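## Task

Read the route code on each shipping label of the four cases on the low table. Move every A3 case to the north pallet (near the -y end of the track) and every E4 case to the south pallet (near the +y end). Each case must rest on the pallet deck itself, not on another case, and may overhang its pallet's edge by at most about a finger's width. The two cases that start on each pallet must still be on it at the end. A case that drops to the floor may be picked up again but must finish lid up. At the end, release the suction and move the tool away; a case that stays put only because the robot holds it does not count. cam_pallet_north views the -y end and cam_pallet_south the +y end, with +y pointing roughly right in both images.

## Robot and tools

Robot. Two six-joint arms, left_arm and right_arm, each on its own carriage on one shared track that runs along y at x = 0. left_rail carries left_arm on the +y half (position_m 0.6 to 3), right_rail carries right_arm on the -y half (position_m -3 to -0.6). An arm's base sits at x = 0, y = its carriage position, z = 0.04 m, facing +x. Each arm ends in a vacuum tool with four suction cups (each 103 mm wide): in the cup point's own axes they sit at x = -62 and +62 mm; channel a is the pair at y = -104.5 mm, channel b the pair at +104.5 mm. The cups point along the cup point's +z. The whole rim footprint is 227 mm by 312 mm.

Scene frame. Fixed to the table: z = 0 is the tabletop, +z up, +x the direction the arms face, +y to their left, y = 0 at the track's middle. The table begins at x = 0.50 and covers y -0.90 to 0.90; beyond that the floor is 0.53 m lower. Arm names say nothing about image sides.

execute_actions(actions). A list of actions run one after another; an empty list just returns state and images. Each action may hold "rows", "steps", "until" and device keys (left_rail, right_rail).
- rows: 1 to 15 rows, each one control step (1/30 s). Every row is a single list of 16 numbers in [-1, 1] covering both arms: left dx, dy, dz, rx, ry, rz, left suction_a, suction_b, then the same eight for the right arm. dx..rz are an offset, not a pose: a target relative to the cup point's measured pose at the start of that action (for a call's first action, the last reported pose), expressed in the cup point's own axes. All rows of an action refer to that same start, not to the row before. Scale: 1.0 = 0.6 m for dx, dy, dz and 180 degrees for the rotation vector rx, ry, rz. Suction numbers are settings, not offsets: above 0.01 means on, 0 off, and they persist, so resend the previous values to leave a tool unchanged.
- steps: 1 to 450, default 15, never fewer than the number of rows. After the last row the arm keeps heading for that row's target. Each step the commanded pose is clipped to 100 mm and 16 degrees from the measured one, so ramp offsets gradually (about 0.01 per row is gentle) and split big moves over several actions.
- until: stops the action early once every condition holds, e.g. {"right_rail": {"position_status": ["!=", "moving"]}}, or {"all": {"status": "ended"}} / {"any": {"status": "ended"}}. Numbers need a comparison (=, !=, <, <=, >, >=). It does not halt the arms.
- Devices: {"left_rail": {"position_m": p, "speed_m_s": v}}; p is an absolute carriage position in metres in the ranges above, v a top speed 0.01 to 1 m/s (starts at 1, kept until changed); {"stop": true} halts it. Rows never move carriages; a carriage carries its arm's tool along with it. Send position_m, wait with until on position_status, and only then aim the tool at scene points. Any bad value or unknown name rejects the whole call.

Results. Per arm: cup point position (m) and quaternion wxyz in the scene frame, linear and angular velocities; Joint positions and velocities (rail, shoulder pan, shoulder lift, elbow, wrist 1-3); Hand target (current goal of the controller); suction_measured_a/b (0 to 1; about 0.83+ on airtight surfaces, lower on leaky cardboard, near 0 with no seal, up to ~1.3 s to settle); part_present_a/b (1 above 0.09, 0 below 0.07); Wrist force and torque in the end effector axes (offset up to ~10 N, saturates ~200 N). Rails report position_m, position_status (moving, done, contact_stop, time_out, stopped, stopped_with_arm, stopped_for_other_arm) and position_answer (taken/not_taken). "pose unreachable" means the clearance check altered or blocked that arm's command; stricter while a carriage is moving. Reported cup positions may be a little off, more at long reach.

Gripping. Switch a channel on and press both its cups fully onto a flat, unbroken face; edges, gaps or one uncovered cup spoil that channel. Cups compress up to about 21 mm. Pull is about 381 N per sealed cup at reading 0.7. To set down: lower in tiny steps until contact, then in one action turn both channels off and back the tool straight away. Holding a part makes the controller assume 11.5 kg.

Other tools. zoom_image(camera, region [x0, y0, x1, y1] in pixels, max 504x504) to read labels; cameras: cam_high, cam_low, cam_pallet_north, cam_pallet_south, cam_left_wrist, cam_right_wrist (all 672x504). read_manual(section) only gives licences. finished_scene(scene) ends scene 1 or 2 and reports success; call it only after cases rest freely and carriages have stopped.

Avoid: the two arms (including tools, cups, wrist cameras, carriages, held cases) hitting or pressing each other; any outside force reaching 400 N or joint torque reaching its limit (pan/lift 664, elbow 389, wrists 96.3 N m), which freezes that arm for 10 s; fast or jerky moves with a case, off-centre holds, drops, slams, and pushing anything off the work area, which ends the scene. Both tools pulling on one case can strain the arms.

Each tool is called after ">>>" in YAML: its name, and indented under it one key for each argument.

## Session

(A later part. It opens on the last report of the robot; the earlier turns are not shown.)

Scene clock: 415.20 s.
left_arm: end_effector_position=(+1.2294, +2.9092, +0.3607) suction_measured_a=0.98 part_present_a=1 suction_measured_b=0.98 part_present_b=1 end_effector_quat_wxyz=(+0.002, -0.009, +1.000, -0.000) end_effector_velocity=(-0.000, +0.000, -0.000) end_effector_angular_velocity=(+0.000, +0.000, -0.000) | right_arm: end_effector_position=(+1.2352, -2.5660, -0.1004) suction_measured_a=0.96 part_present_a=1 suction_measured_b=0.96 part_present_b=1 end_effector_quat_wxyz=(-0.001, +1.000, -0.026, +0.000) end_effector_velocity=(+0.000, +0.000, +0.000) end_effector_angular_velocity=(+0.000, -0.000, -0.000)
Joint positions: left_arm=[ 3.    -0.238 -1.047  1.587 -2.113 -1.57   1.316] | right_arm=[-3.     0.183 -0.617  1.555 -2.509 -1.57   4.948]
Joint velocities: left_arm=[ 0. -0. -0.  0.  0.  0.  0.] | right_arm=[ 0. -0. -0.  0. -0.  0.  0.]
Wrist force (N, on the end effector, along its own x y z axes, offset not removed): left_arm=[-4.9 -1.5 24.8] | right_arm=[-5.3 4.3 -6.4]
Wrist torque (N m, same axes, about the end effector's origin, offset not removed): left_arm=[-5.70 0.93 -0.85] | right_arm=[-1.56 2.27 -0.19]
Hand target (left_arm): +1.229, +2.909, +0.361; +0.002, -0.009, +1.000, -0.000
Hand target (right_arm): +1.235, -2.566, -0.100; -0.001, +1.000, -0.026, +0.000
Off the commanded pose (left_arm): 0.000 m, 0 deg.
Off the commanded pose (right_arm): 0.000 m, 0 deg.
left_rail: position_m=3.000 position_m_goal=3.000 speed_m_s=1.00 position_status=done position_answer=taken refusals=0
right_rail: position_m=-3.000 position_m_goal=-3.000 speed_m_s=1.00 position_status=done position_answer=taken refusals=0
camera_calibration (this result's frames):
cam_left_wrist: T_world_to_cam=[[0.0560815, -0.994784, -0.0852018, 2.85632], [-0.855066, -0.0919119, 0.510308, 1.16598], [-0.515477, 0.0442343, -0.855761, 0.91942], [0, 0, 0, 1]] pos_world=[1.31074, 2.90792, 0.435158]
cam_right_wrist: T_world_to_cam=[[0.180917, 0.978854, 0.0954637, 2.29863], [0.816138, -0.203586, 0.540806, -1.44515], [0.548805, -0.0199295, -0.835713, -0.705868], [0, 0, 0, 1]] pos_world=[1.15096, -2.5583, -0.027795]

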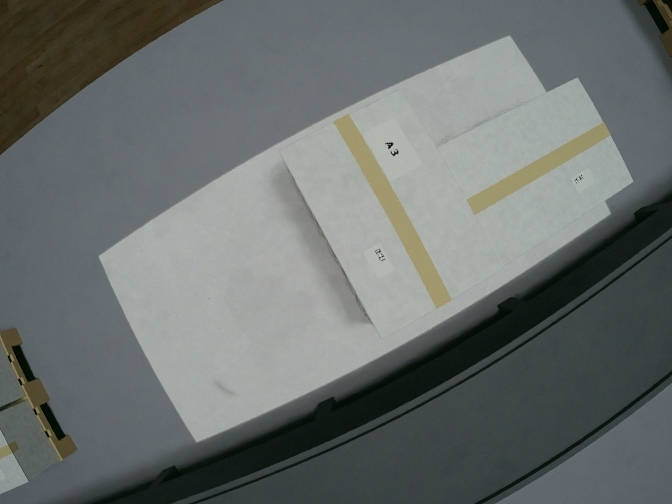

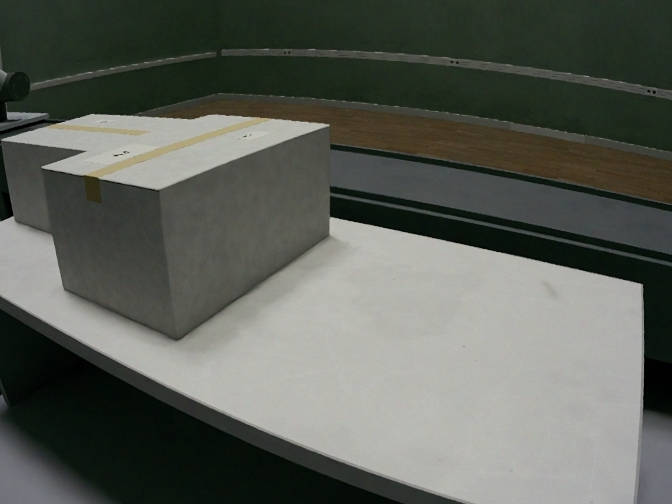

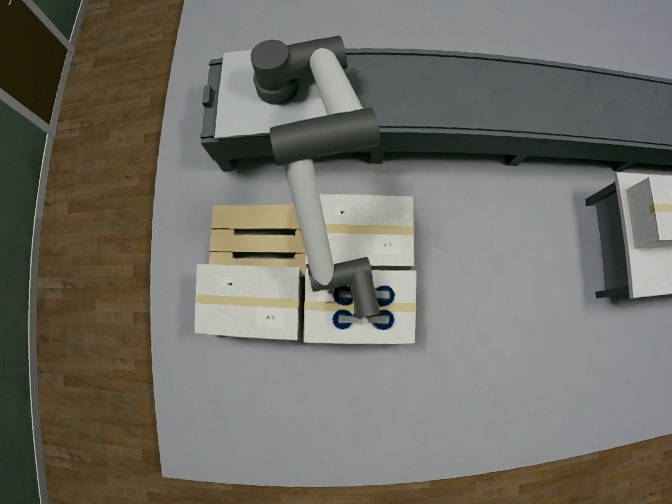

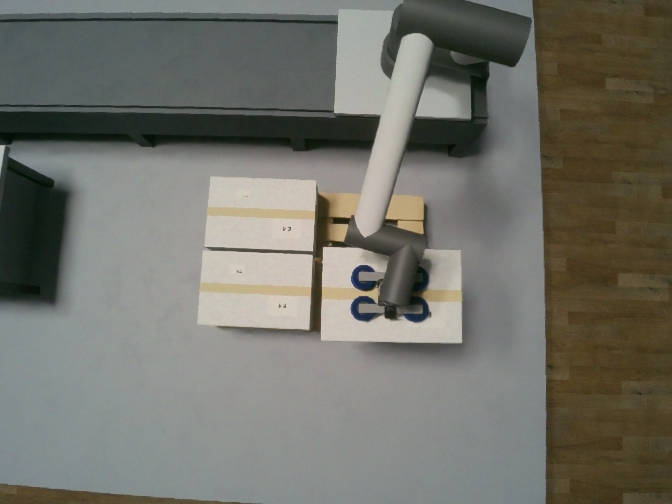

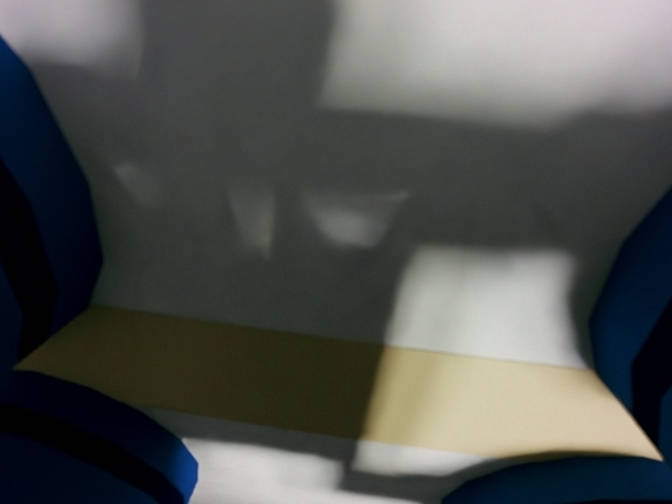

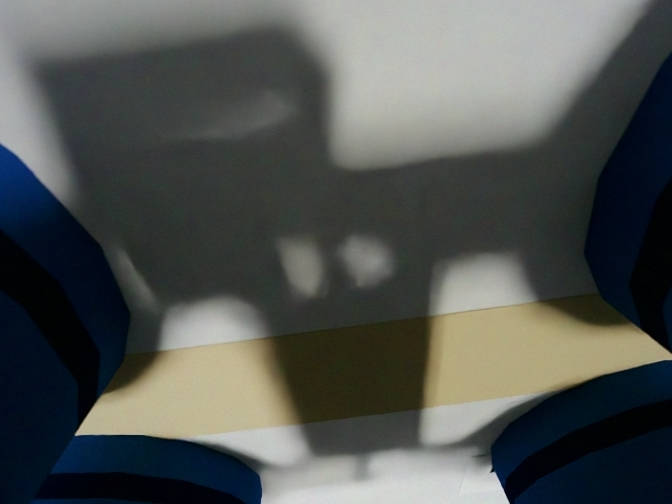

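>>> execute_actions:
  actions:
    - {"rows": [[0,0,0.003,0,0,0,1,1, -0.001,0.001,0.002,0,0,0,1,1],[0,0,0.01,0,0,0,1,1, -0.003,0.002,0.005,0,0,0,1,1],[0,-0.001,0.02,0,0,0,1,1, -0.006,0.004,0.009,0,0,0,1,1],[0.001,-0.002,0.035,0,0,0.001,1,1, -0.009,0.007,0.014,0,0,0,1,1],[0.001,-0.003,0.055,0,0,0.001,1,1, -0.013,0.01,0.02,0,0,0,1,1],[0.002,-0.005,0.08,0,0,0.002,1,1, -0.017,0.013,0.026,0,0,0,1,1],[0.002,-0.007,0.11,0,0,0.002,1,1, -0.02,0.015,0.032,0,0,0,1,1],[0.003,-0.009,0.143,0,0,0.003,1,1, -0.022,0.017,0.038,0,0,0,1,1],[0.004,-0.011,0.178,0,0,0.003,1,1, -0.024,0.018,0.044,0,0,0,1,1],[0.004,-0.013,0.213,0,0,0.004,1,1, -0.024,0.018,0.05,0,0,0,1,1],[0.005,-0.015,0.248,0,0,0.004,1,1, -0.024,0.018,0.055,0,0,0,1,1],[0.006,-0.017,0.283,0,0,0.005,1,1, -0.024,0.018,0.06,0,0,0,1,1],[0.006,-0.019,0.318,0,0,0.005,1,1, -0.024,0.018,0.064,0,0,0,1,1],[0.007,-0.021,0.353,0,0,0.006,1,1, -0.024,0.018,0.067,0,0,0,1,1],[0.013,-0.04,0.693,0,0,0.006,1,1, -0.024,0.018,0.069,0,0,0,1,1]], "steps": 44}

Scene clock: 440.40 s.
left_arm: end_effector_position=(+1.2232, +2.8852, -0.0538) suction_measured_a=0.98 part_present_a=1 suction_measured_b=0.98 part_present_b=1 end_effector_quat_wxyz=(+0.002, +0.001, +1.000, -0.000) end_effector_velocity=(+0.003, -0.001, -0.011) end_effector_angular_velocity=(-0.000, -0.001, +0.000) | right_arm: end_effector_position=(+1.2203, -2.5760, -0.1418) suction_measured_a=0.96 part_present_a=1 suction_measured_b=0.96 part_present_b=1 end_effector_quat_wxyz=(-0.001, +1.000, -0.026, +0.000) end_effector_velocity=(-0.000, -0.000, -0.000) end_effector_angular_velocity=(-0.000, +0.000, -0.000)
Joint positions: left_arm=[ 3.    -0.258 -0.716  1.703 -2.561 -1.57   1.315] | right_arm=[-3.     0.178 -0.589  1.579 -2.561 -1.569  4.943]
Joint velocities: left_arm=[ 0.    -0.     0.013 -0.006 -0.008  0.    -0.   ] | right_arm=[ 0. -0.  0.  0. -0.  0. -0.]
Wrist force (N, on the end effector, along its own x y z axes, offset not removed): left_arm=[-4.0 -0.6 26.1] | right_arm=[-4.2 4.7 -0.1]
Wrist torque (N m, same axes, about the end effector's origin, offset not removed): left_arm=[-5.50 0.61 -0.66] | right_arm=[-1.59 2.18 -0.12]
Hand target (left_arm): +1.224, +2.885, -0.055; +0.002, +0.001, +1.000, -0.000
Hand target (right_arm): +1.220, -2.576, -0.142; -0.001, +1.000, -0.026, +0.000
Off the commanded pose (left_arm): 0.001 m, 0 deg.
Off the commanded pose (right_arm): 0.000 m, 0 deg.
left_rail: position_m=3.000 position_m_goal=3.000 speed_m_s=1.00 position_status=done position_answer=taken refusals=0
right_rail: position_m=-3.000 position_m_goal=-3.000 speed_m_s=1.00 position_status=done position_answer=taken refusals=0
camera_calibration (this result's frames):
cam_left_wrist: T_world_to_cam=[[0.0373262, -0.995672, -0.0851106, 2.82294], [-0.856643, -0.0757366, 0.510319, 1.32527], [-0.514557, 0.0538612, -0.855763, 0.533627], [0, 0, 0, 1]] pos_world=[1.3045, 2.88235, 0.0206073]
cam_right_wrist: T_world_to_cam=[[0.180916, 0.978852, 0.0954924, 2.31509], [0.816132, -0.2036, 0.54081, -1.41265], [0.548815, -0.0199067, -0.835707, -0.732466], [0, 0, 0, 1]] pos_world=[1.13606, -2.56832, -0.0692227]

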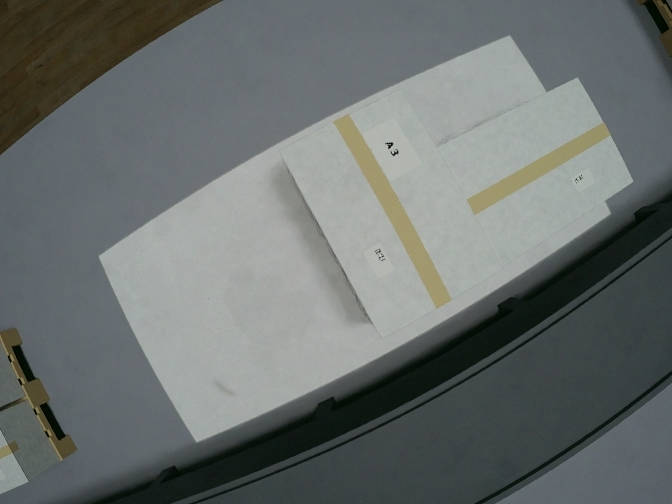

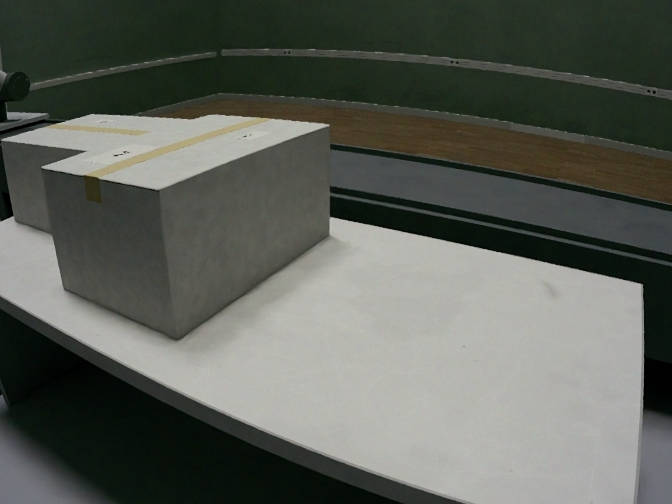

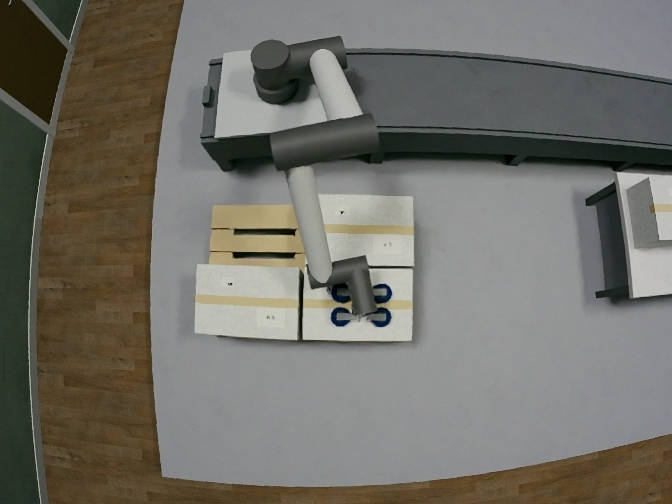

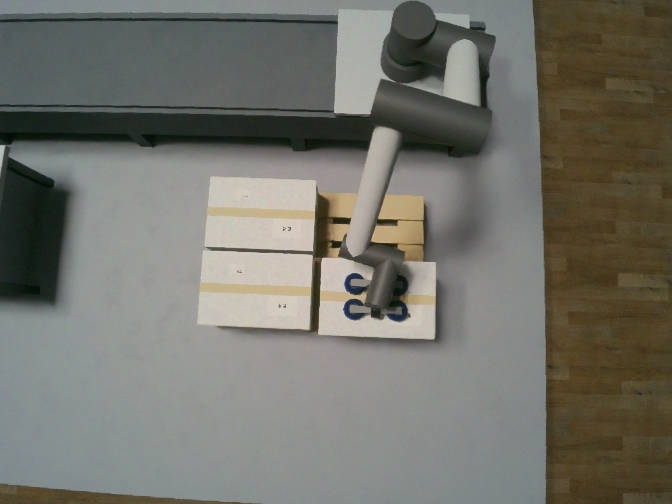

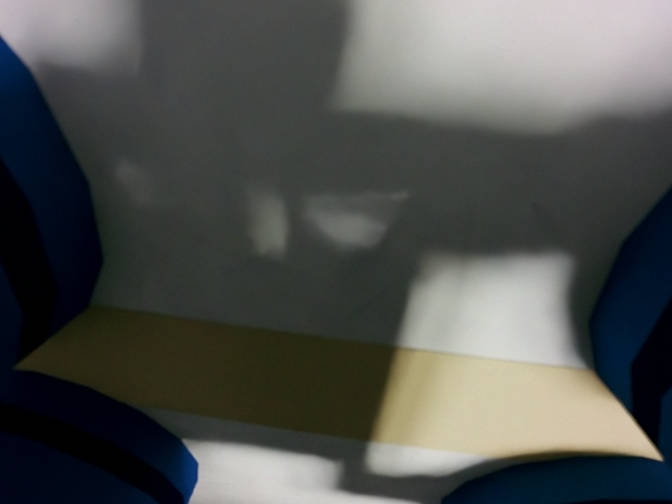

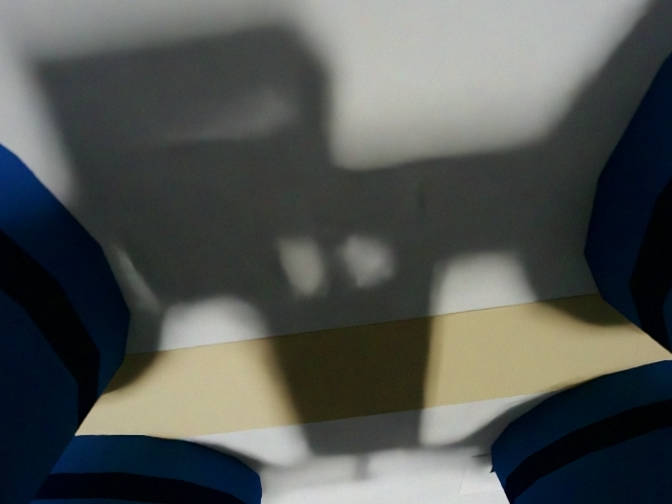

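>>> zoom_image:
  camera: "cam_pallet_north"
  region: [280, 245, 440, 365]

>>> zoom_image:
  camera: "cam_pallet_south"
  region: [290, 235, 458, 361]

Region (280, 245, 440, 365) of cam_pallet_north's 672x504 image, scaled by 3.150, with more detail than that image has; it fills the top 378 rows of this view, and the rest is white.

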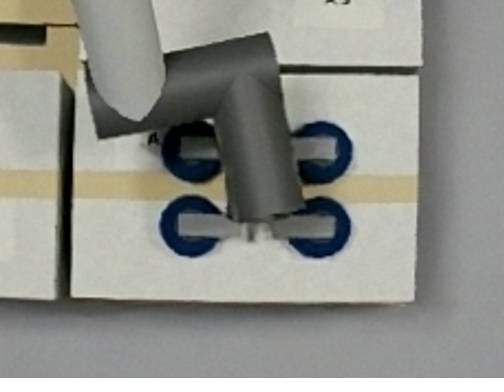

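Region (290, 235, 458, 361) of cam_pallet_south's 672x504 image, scaled by 3.000, with more detail than that image has; it fills the top 378 rows of this view, and the rest is white.

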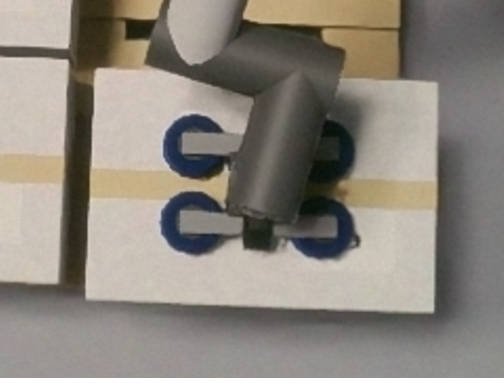

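>>> execute_actions:
  actions:
    - {"rows": [[0.001,-0.001,0.001,0,0,0,1,1, 0,0,0.001,0,0,0,1,1],[0.003,-0.003,0.003,0,0,0,1,1, 0,0,0.002,0,0,0,1,1],[0.006,-0.006,0.005,0,0,0,1,1, 0,0,0.003,0,0,0,1,1],[0.009,-0.009,0.008,0,0,0,1,1, 0,0,0.004,0,0,0,1,1],[0.013,-0.013,0.011,0,0,0,1,1, 0,0,0.005,0,0,0,1,1],[0.017,-0.017,0.014,0,0,0,1,1, 0,0,0.006,0,0,0,1,1],[0.021,-0.021,0.018,0,0,0,1,1, 0,0,0.007,0,0,0,1,1],[0.025,-0.025,0.022,0,0,0,1,1, 0,0,0.008,0,0,0,1,1],[0.028,-0.028,0.026,0,0,0,1,1, 0,0,0.009,0,0,0,1,1],[0.031,-0.031,0.03,0,0,0,1,1, 0,0,0.01,0,0,0,1,1],[0.033,-0.033,0.034,0,0,0,1,1, 0,0,0.011,0,0,0,1,1],[0.033,-0.033,0.037,0,0,0,1,1, 0,0,0.012,0,0,0,1,1],[0.033,-0.033,0.04,0,0,0,1,1, 0,0,0.012,0,0,0,1,1],[0.033,-0.033,0.042,0,0,0,1,1, 0,0,0.013,0,0,0,1,1],[0.033,-0.033,0.044,0,0,0,1,1, 0,0,0.013,0,0,0,1,1]], "steps": 22}

Scene clock: 457.33 s.
left_arm: end_effector_position=(+1.2040, +2.8660, -0.0789) suction_measured_a=0.98 part_present_a=1 suction_measured_b=0.98 part_present_b=1 end_effector_quat_wxyz=(+0.002, +0.001, +1.000, -0.000) end_effector_velocity=(-0.004, -0.004, -0.011) end_effector_angular_velocity=(-0.000, -0.001, +0.000) | right_arm: end_effector_position=(+1.2203, -2.5760, -0.1494) suction_measured_a=0.96 part_present_a=1 suction_measured_b=0.96 part_present_b=1 end_effector_quat_wxyz=(-0.001, +1.000, -0.026, +0.000) end_effector_velocity=(+0.000, +0.000, -0.002) end_effector_angular_velocity=(+0.000, -0.000, +0.000)
Joint positions: left_arm=[ 3.    -0.278 -0.702  1.73  -2.602 -1.57   1.295] | right_arm=[-3.     0.178 -0.582  1.577 -2.567 -1.569  4.943]
Joint velocities: left_arm=[ 0.    -0.004  0.009  0.004 -0.014 -0.    -0.004] | right_arm=[ 0.    -0.     0.002 -0.001 -0.002  0.    -0.   ]
Wrist force (N, on the end effector, along its own x y z axes, offset not removed): left_arm=[-1.4 -3.6 25.0] | right_arm=[-5.5 3.3 -1.6]
Wrist torque (N m, same axes, about the end effector's origin, offset not removed): left_arm=[-5.91 0.65 -0.69] | right_arm=[-1.80 2.37 -0.22]
Hand target (left_arm): +1.203, +2.865, -0.080; +0.002, +0.001, +1.000, -0.000
Hand target (right_arm): +1.220, -2.576, -0.150; -0.001, +1.000, -0.026, +0.000
Off the commanded pose (left_arm): 0.002 m, 0 deg.
Off the commanded pose (right_arm): 0.000 m, 0 deg.
left_rail: position_m=3.000 position_m_goal=3.000 speed_m_s=1.00 position_status=done position_answer=taken refusals=0
right_rail: position_m=-3.000 position_m_goal=-3.000 speed_m_s=1.00 position_status=done position_answer=taken refusals=0
camera_calibration (this result's frames):
cam_left_wrist: T_world_to_cam=[[0.037313, -0.995665, -0.0851998, 2.80235], [-0.856623, -0.0757732, 0.510349, 1.32023], [-0.514592, 0.0539415, -0.855737, 0.503086], [0, 0, 0, 1]] pos_world=[1.28526, 2.8631, -0.00450857]
cam_right_wrist: T_world_to_cam=[[0.18092, 0.978854, 0.09546, 2.31582], [0.81615, -0.203586, 0.540788, -1.40856], [0.548787, -0.0199295, -0.835725, -0.738766], [0, 0, 0, 1]] pos_world=[1.13604, -2.56833, -0.0767423]

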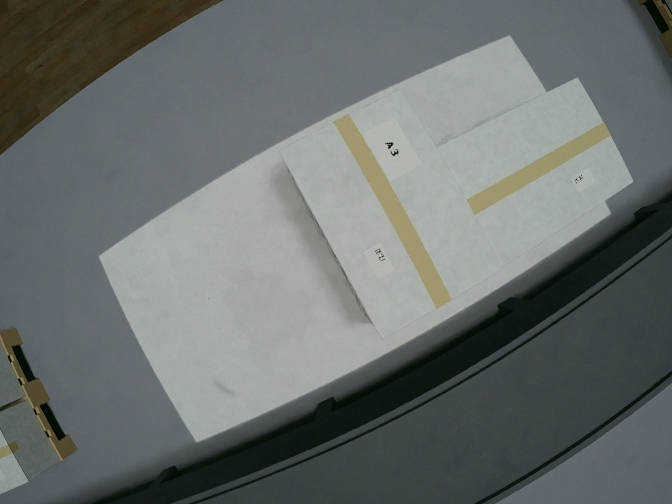

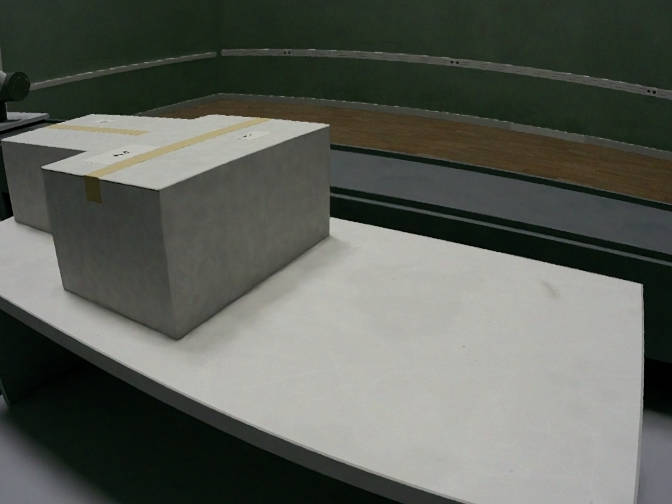

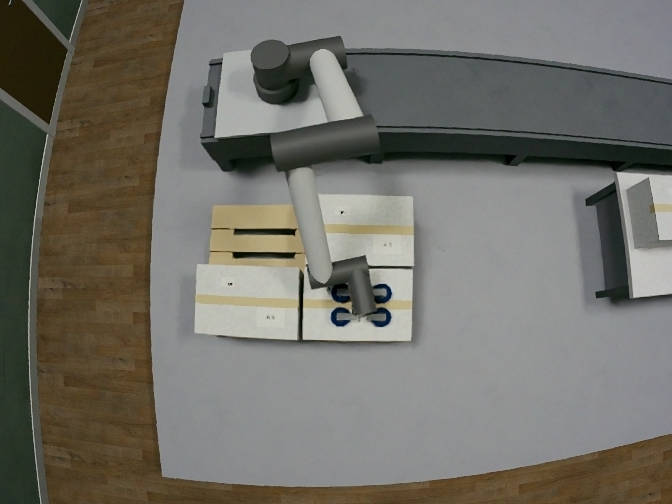

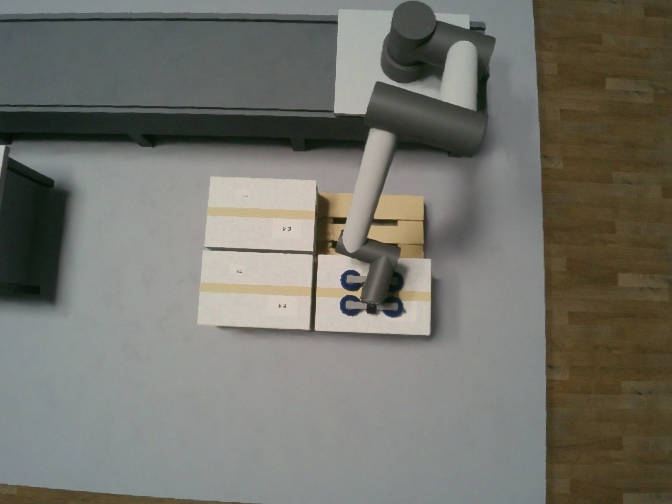

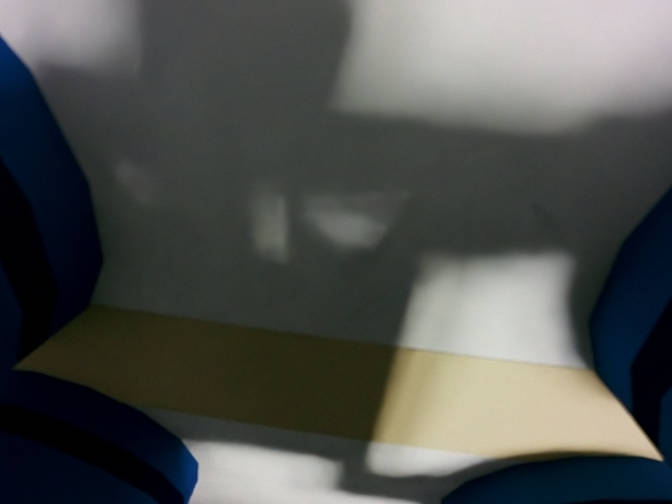

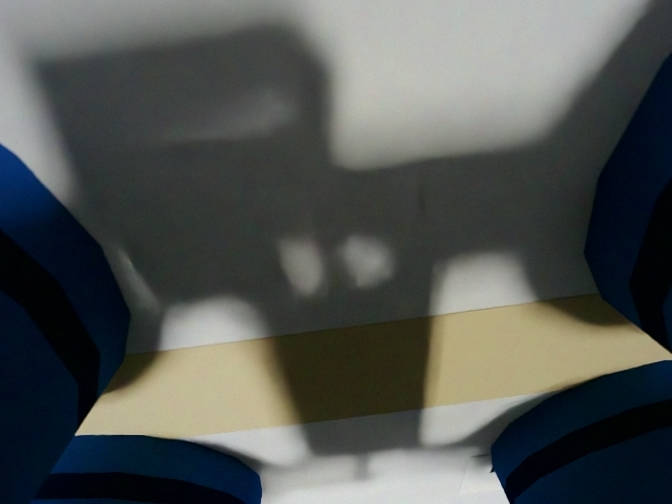

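>>> zoom_image:
  camera: "cam_pallet_south"
  region: [290, 235, 458, 361]

Region (290, 235, 458, 361) of cam_pallet_south's 672x504 image, scaled by 3.000, with more detail than that image has; it fills the top 378 rows of this view, and the rest is white.

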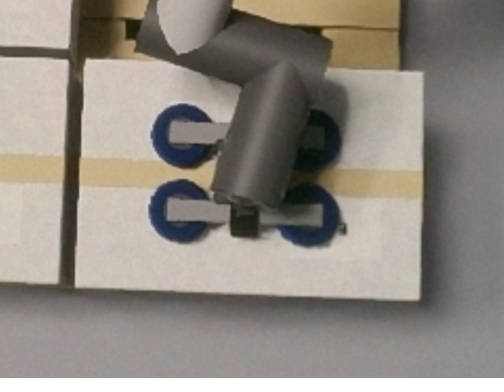

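>>> execute_actions:
  actions:
    - {"rows": [[0,0,0.002,0,0,0,1,1, 0,0,0.001,0,0,0,1,1],[0,0,0.003,0,0,0,1,1, 0,0,0.002,0,0,0,1,1],[0,0,0.004,0,0,0,1,1, 0,0,0.003,0,0,0,1,1],[0,0,0.005,0,0,0,1,1, 0,0,0.004,0,0,0,1,1],[0,0,0.006,0,0,0,1,1, 0,0,0.005,0,0,0,1,1],[0,0,0.007,0,0,0,1,1, 0,0,0.006,0,0,0,1,1],[0,0,0.008,0,0,0,1,1, 0,0,0.007,0,0,0,1,1],[0,0,0.009,0,0,0,1,1, 0,0,0.008,0,0,0,1,1],[0,0,0.010,0,0,0,1,1, 0,0,0.009,0,0,0,1,1],[0,0,0.011,0,0,0,1,1, 0,0,0.010,0,0,0,1,1],[0,0,0.012,0,0,0,1,1, 0,0,0.011,0,0,0,1,1],[0,0,0.013,0,0,0,1,1, 0,0,0.012,0,0,0,1,1],[0,0,0.014,0,0,0,1,1, 0,0,0.012,0,0,0,1,1],[0,0,0.015,0,0,0,1,1, 0,0,0.012,0,0,0,1,1],[0,0,0.016,0,0,0,1,1, 0,0,0.012,0,0,0,1,1]], "steps": 18}

Scene clock: 467.93 s.
left_arm: end_effector_position=(+1.2040, +2.8659, -0.0872) suction_measured_a=0.98 part_present_a=1 suction_measured_b=0.98 part_present_b=1 end_effector_quat_wxyz=(+0.002, +0.001, +1.000, -0.000) end_effector_velocity=(-0.000, +0.000, -0.011) end_effector_angular_velocity=(+0.000, +0.000, -0.000) | right_arm: end_effector_position=(+1.2203, -2.5760, -0.1560) suction_measured_a=0.96 part_present_a=1 suction_measured_b=0.96 part_present_b=1 end_effector_quat_wxyz=(-0.001, +1.000, -0.026, +0.000) end_effector_velocity=(+0.000, +0.000, -0.005) end_effector_angular_velocity=(+0.000, -0.000, +0.000)
Joint positions: left_arm=[ 3.    -0.278 -0.694  1.729 -2.609 -1.57   1.295] | right_arm=[-3.     0.178 -0.576  1.576 -2.572 -1.569  4.943]
Joint velocities: left_arm=[ 0.     0.     0.011 -0.001 -0.009 -0.     0.   ] | right_arm=[ 0.     0.     0.005 -0.001 -0.004 -0.    -0.   ]
Wrist force (N, on the end effector, along its own x y z axes, offset not removed): left_arm=[-3.4 -2.3 29.4] | right_arm=[-5.6 2.3 -3.1]
Wrist torque (N m, same axes, about the end effector's origin, offset not removed): left_arm=[-6.10 0.92 -0.63] | right_arm=[-1.91 2.38 -0.23]
Hand target (left_arm): +1.204, +2.866, -0.089; +0.002, +0.001, +1.000, -0.000
Hand target (right_arm): +1.220, -2.576, -0.157; -0.001, +1.000, -0.026, +0.000
Off the commanded pose (left_arm): 0.001 m, 0 deg.
Off the commanded pose (right_arm): 0.001 m, 0 deg.
left_rail: position_m=3.000 position_m_goal=3.000 speed_m_s=1.00 position_status=done position_answer=taken refusals=0
right_rail: position_m=-3.000 position_m_goal=-3.000 speed_m_s=1.00 position_status=done position_answer=taken refusals=0
camera_calibration (this result's frames):
cam_left_wrist: T_world_to_cam=[[0.0373158, -0.995672, -0.0851193, 2.80162], [-0.856572, -0.0757397, 0.510439, 1.32427], [-0.514677, 0.0538633, -0.855691, 0.496328], [0, 0, 0, 1]] pos_world=[1.28523, 2.86306, -0.0127842]
cam_right_wrist: T_world_to_cam=[[0.180923, 0.978855, 0.0954492, 2.31645], [0.816167, -0.203583, 0.540764, -1.40499], [0.548761, -0.019934, -0.835741, -0.744267], [0, 0, 0, 1]] pos_world=[1.13603, -2.56834, -0.0833515]

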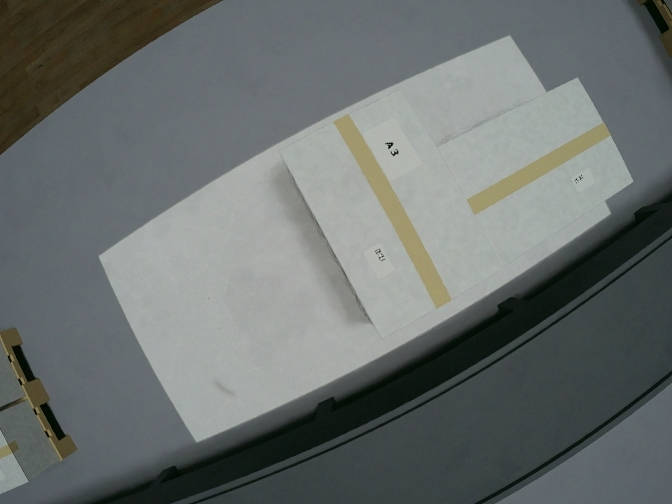

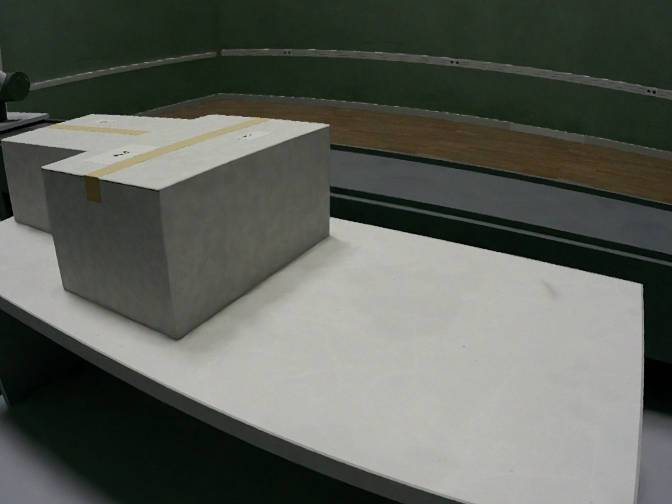

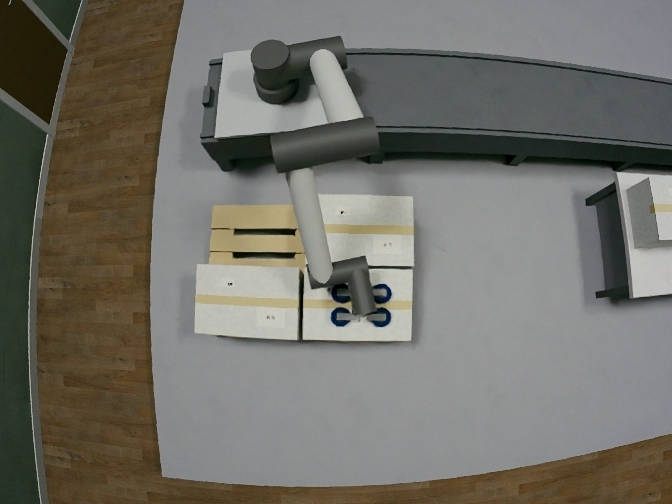

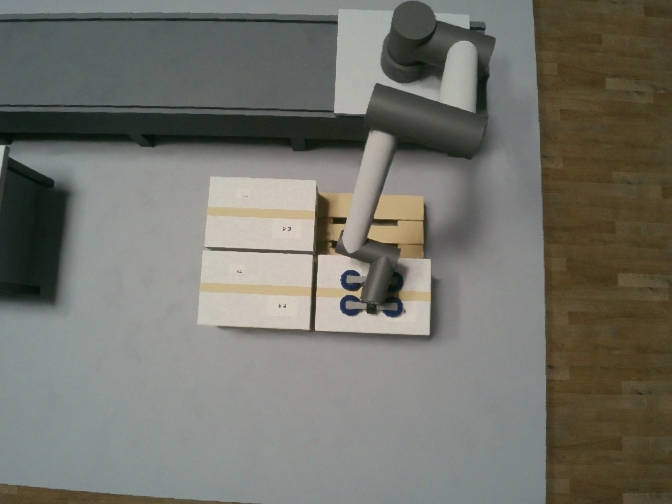

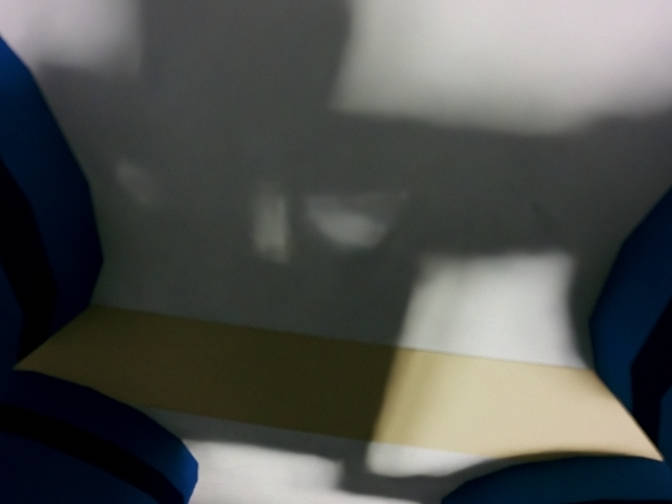

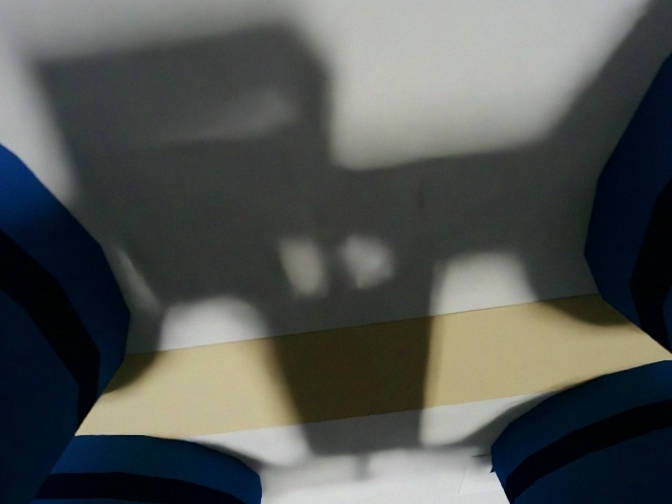

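>>> execute_actions:
  actions:
    - {"rows": [[0,0,0.004,0,0,0,1,1, 0,0,0.002,0,0,0,1,1],[0,0,0.005,0,0,0,1,1, 0,0,0.003,0,0,0,1,1],[0,0,0.006,0,0,0,1,1, 0,0,0.004,0,0,0,1,1],[0,0,0.007,0,0,0,1,1, 0,0,0.005,0,0,0,1,1],[0,0,0.008,0,0,0,1,1, 0,0,0.006,0,0,0,1,1],[0,0,0.009,0,0,0,1,1, 0,0,0.007,0,0,0,1,1],[0,0,0.010,0,0,0,1,1, 0,0,0.008,0,0,0,1,1],[0,0,0.011,0,0,0,1,1, 0,0,0.009,0,0,0,1,1],[0,0,0.012,0,0,0,1,1, 0,0,0.010,0,0,0,1,1],[0,0,0.013,0,0,0,1,1, 0,0,0.011,0,0,0,1,1],[0,0,0.014,0,0,0,1,1, 0,0,0.012,0,0,0,1,1],[0,0,0.015,0,0,0,1,1, 0,0,0.012,0,0,0,1,1],[0,0,0.016,0,0,0,1,1, 0,0,0.012,0,0,0,1,1],[0,0,0.016,0,0,0,1,1, 0,0,0.012,0,0,0,1,1],[0,0,0.016,0,0,0,1,1, 0,0,0.012,0,0,0,1,1]], "steps": 18}

Scene clock: 473.17 s.
left_arm: end_effector_position=(+1.2040, +2.8660, -0.0960) suction_measured_a=0.98 part_present_a=1 suction_measured_b=0.98 part_present_b=1 end_effector_quat_wxyz=(+0.002, +0.001, +1.000, -0.000) end_effector_velocity=(+0.000, -0.000, -0.006) end_effector_angular_velocity=(-0.000, -0.001, -0.000) | right_arm: end_effector_position=(+1.2206, -2.5760, -0.1617) suction_measured_a=0.96 part_present_a=1 suction_measured_b=0.96 part_present_b=1 end_effector_quat_wxyz=(-0.001, +1.000, -0.026, +0.001) end_effector_velocity=(-0.000, -0.000, -0.002) end_effector_angular_velocity=(+0.000, -0.000, -0.000)
Joint positions: left_arm=[ 3.    -0.278 -0.685  1.728 -2.617 -1.57   1.295] | right_arm=[-3.     0.178 -0.57   1.574 -2.577 -1.569  4.943]
Joint velocities: left_arm=[ 0.    -0.     0.006 -0.001 -0.006 -0.     0.   ] | right_arm=[ 0.    -0.     0.002 -0.    -0.002 -0.     0.   ]
Wrist force (N, on the end effector, along its own x y z axes, offset not removed): left_arm=[-1.0 -2.2 28.1] | right_arm=[-136.1 50.3 -200.0]
Wrist torque (N m, same axes, about the end effector's origin, offset not removed): left_arm=[-5.80 0.52 -0.76] | right_arm=[4.95 3.97 -0.97]
Hand target (left_arm): +1.204, +2.866, -0.097; +0.002, +0.001, +1.000, -0.000
Hand target (right_arm): +1.220, -2.576, -0.163; -0.001, +1.000, -0.026, +0.000
Off the commanded pose (left_arm): 0.001 m, 0 deg.
Off the commanded pose (right_arm): 0.002 m, 0 deg.
left_rail: position_m=3.000 position_m_goal=3.000 speed_m_s=1.00 position_status=done position_answer=taken refusals=0
right_rail: position_m=-3.000 position_m_goal=-3.000 speed_m_s=1.00 position_status=done position_answer=taken refusals=0
camera_calibration (this result's frames):
cam_left_wrist: T_world_to_cam=[[0.0373038, -0.995662, -0.085234, 2.80091], [-0.856568, -0.0757887, 0.510438, 1.32893], [-0.514684, 0.0539675, -0.85568, 0.488502], [0, 0, 0, 1]] pos_world=[1.28526, 2.86311, -0.0216006]
cam_right_wrist: T_world_to_cam=[[0.180824, 0.978845, 0.0957299, 2.31702], [0.815789, -0.203642, 0.541311, -1.40176], [0.549354, -0.0197868, -0.835355, -0.749529], [0, 0, 0, 1]] pos_world=[1.13632, -2.56829, -0.0891448]

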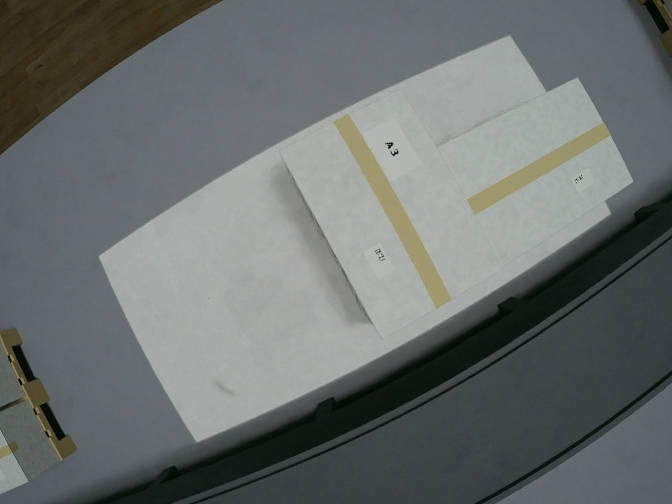

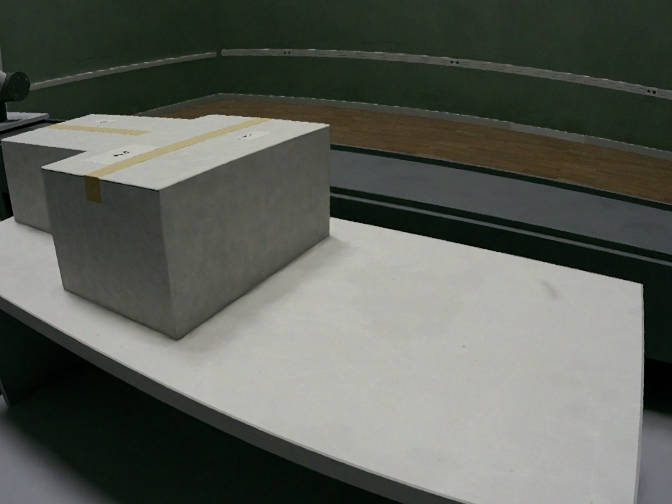

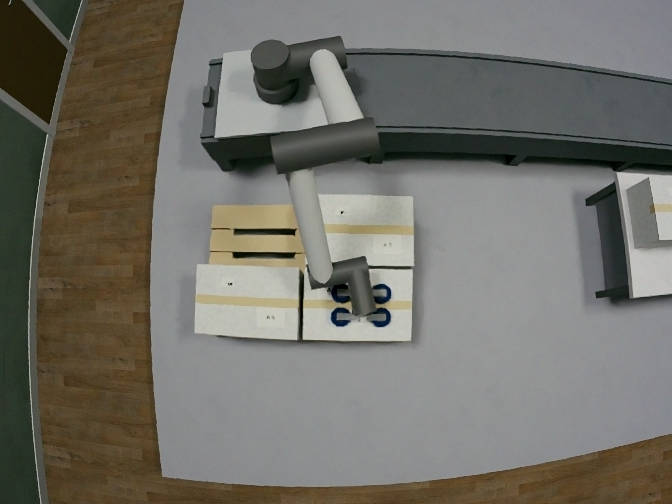

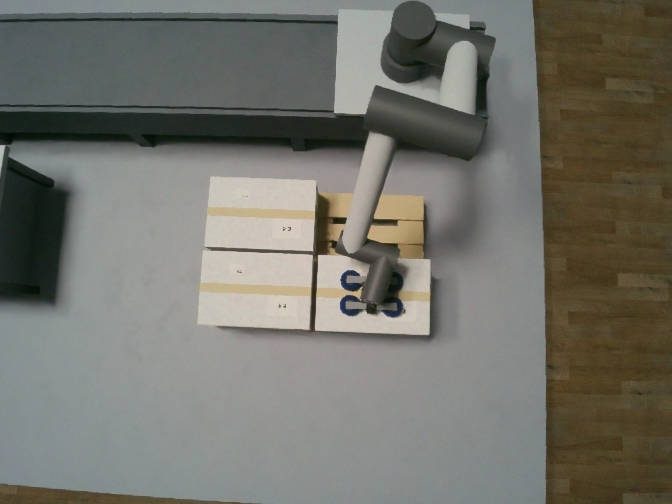

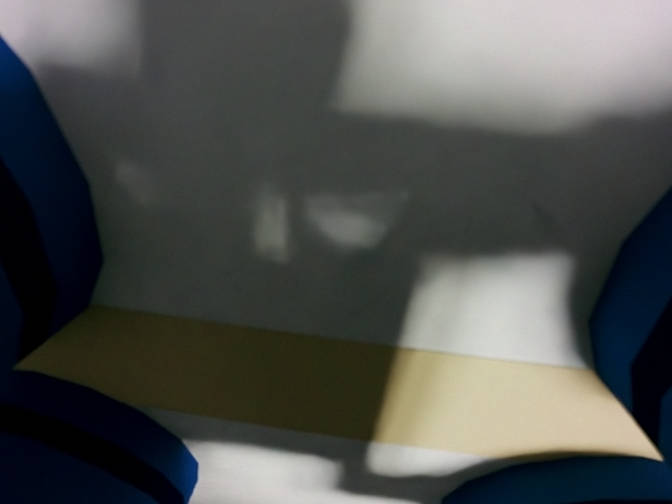

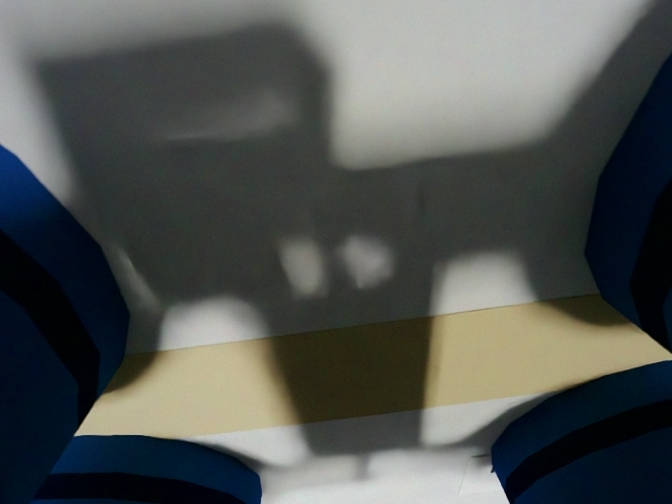

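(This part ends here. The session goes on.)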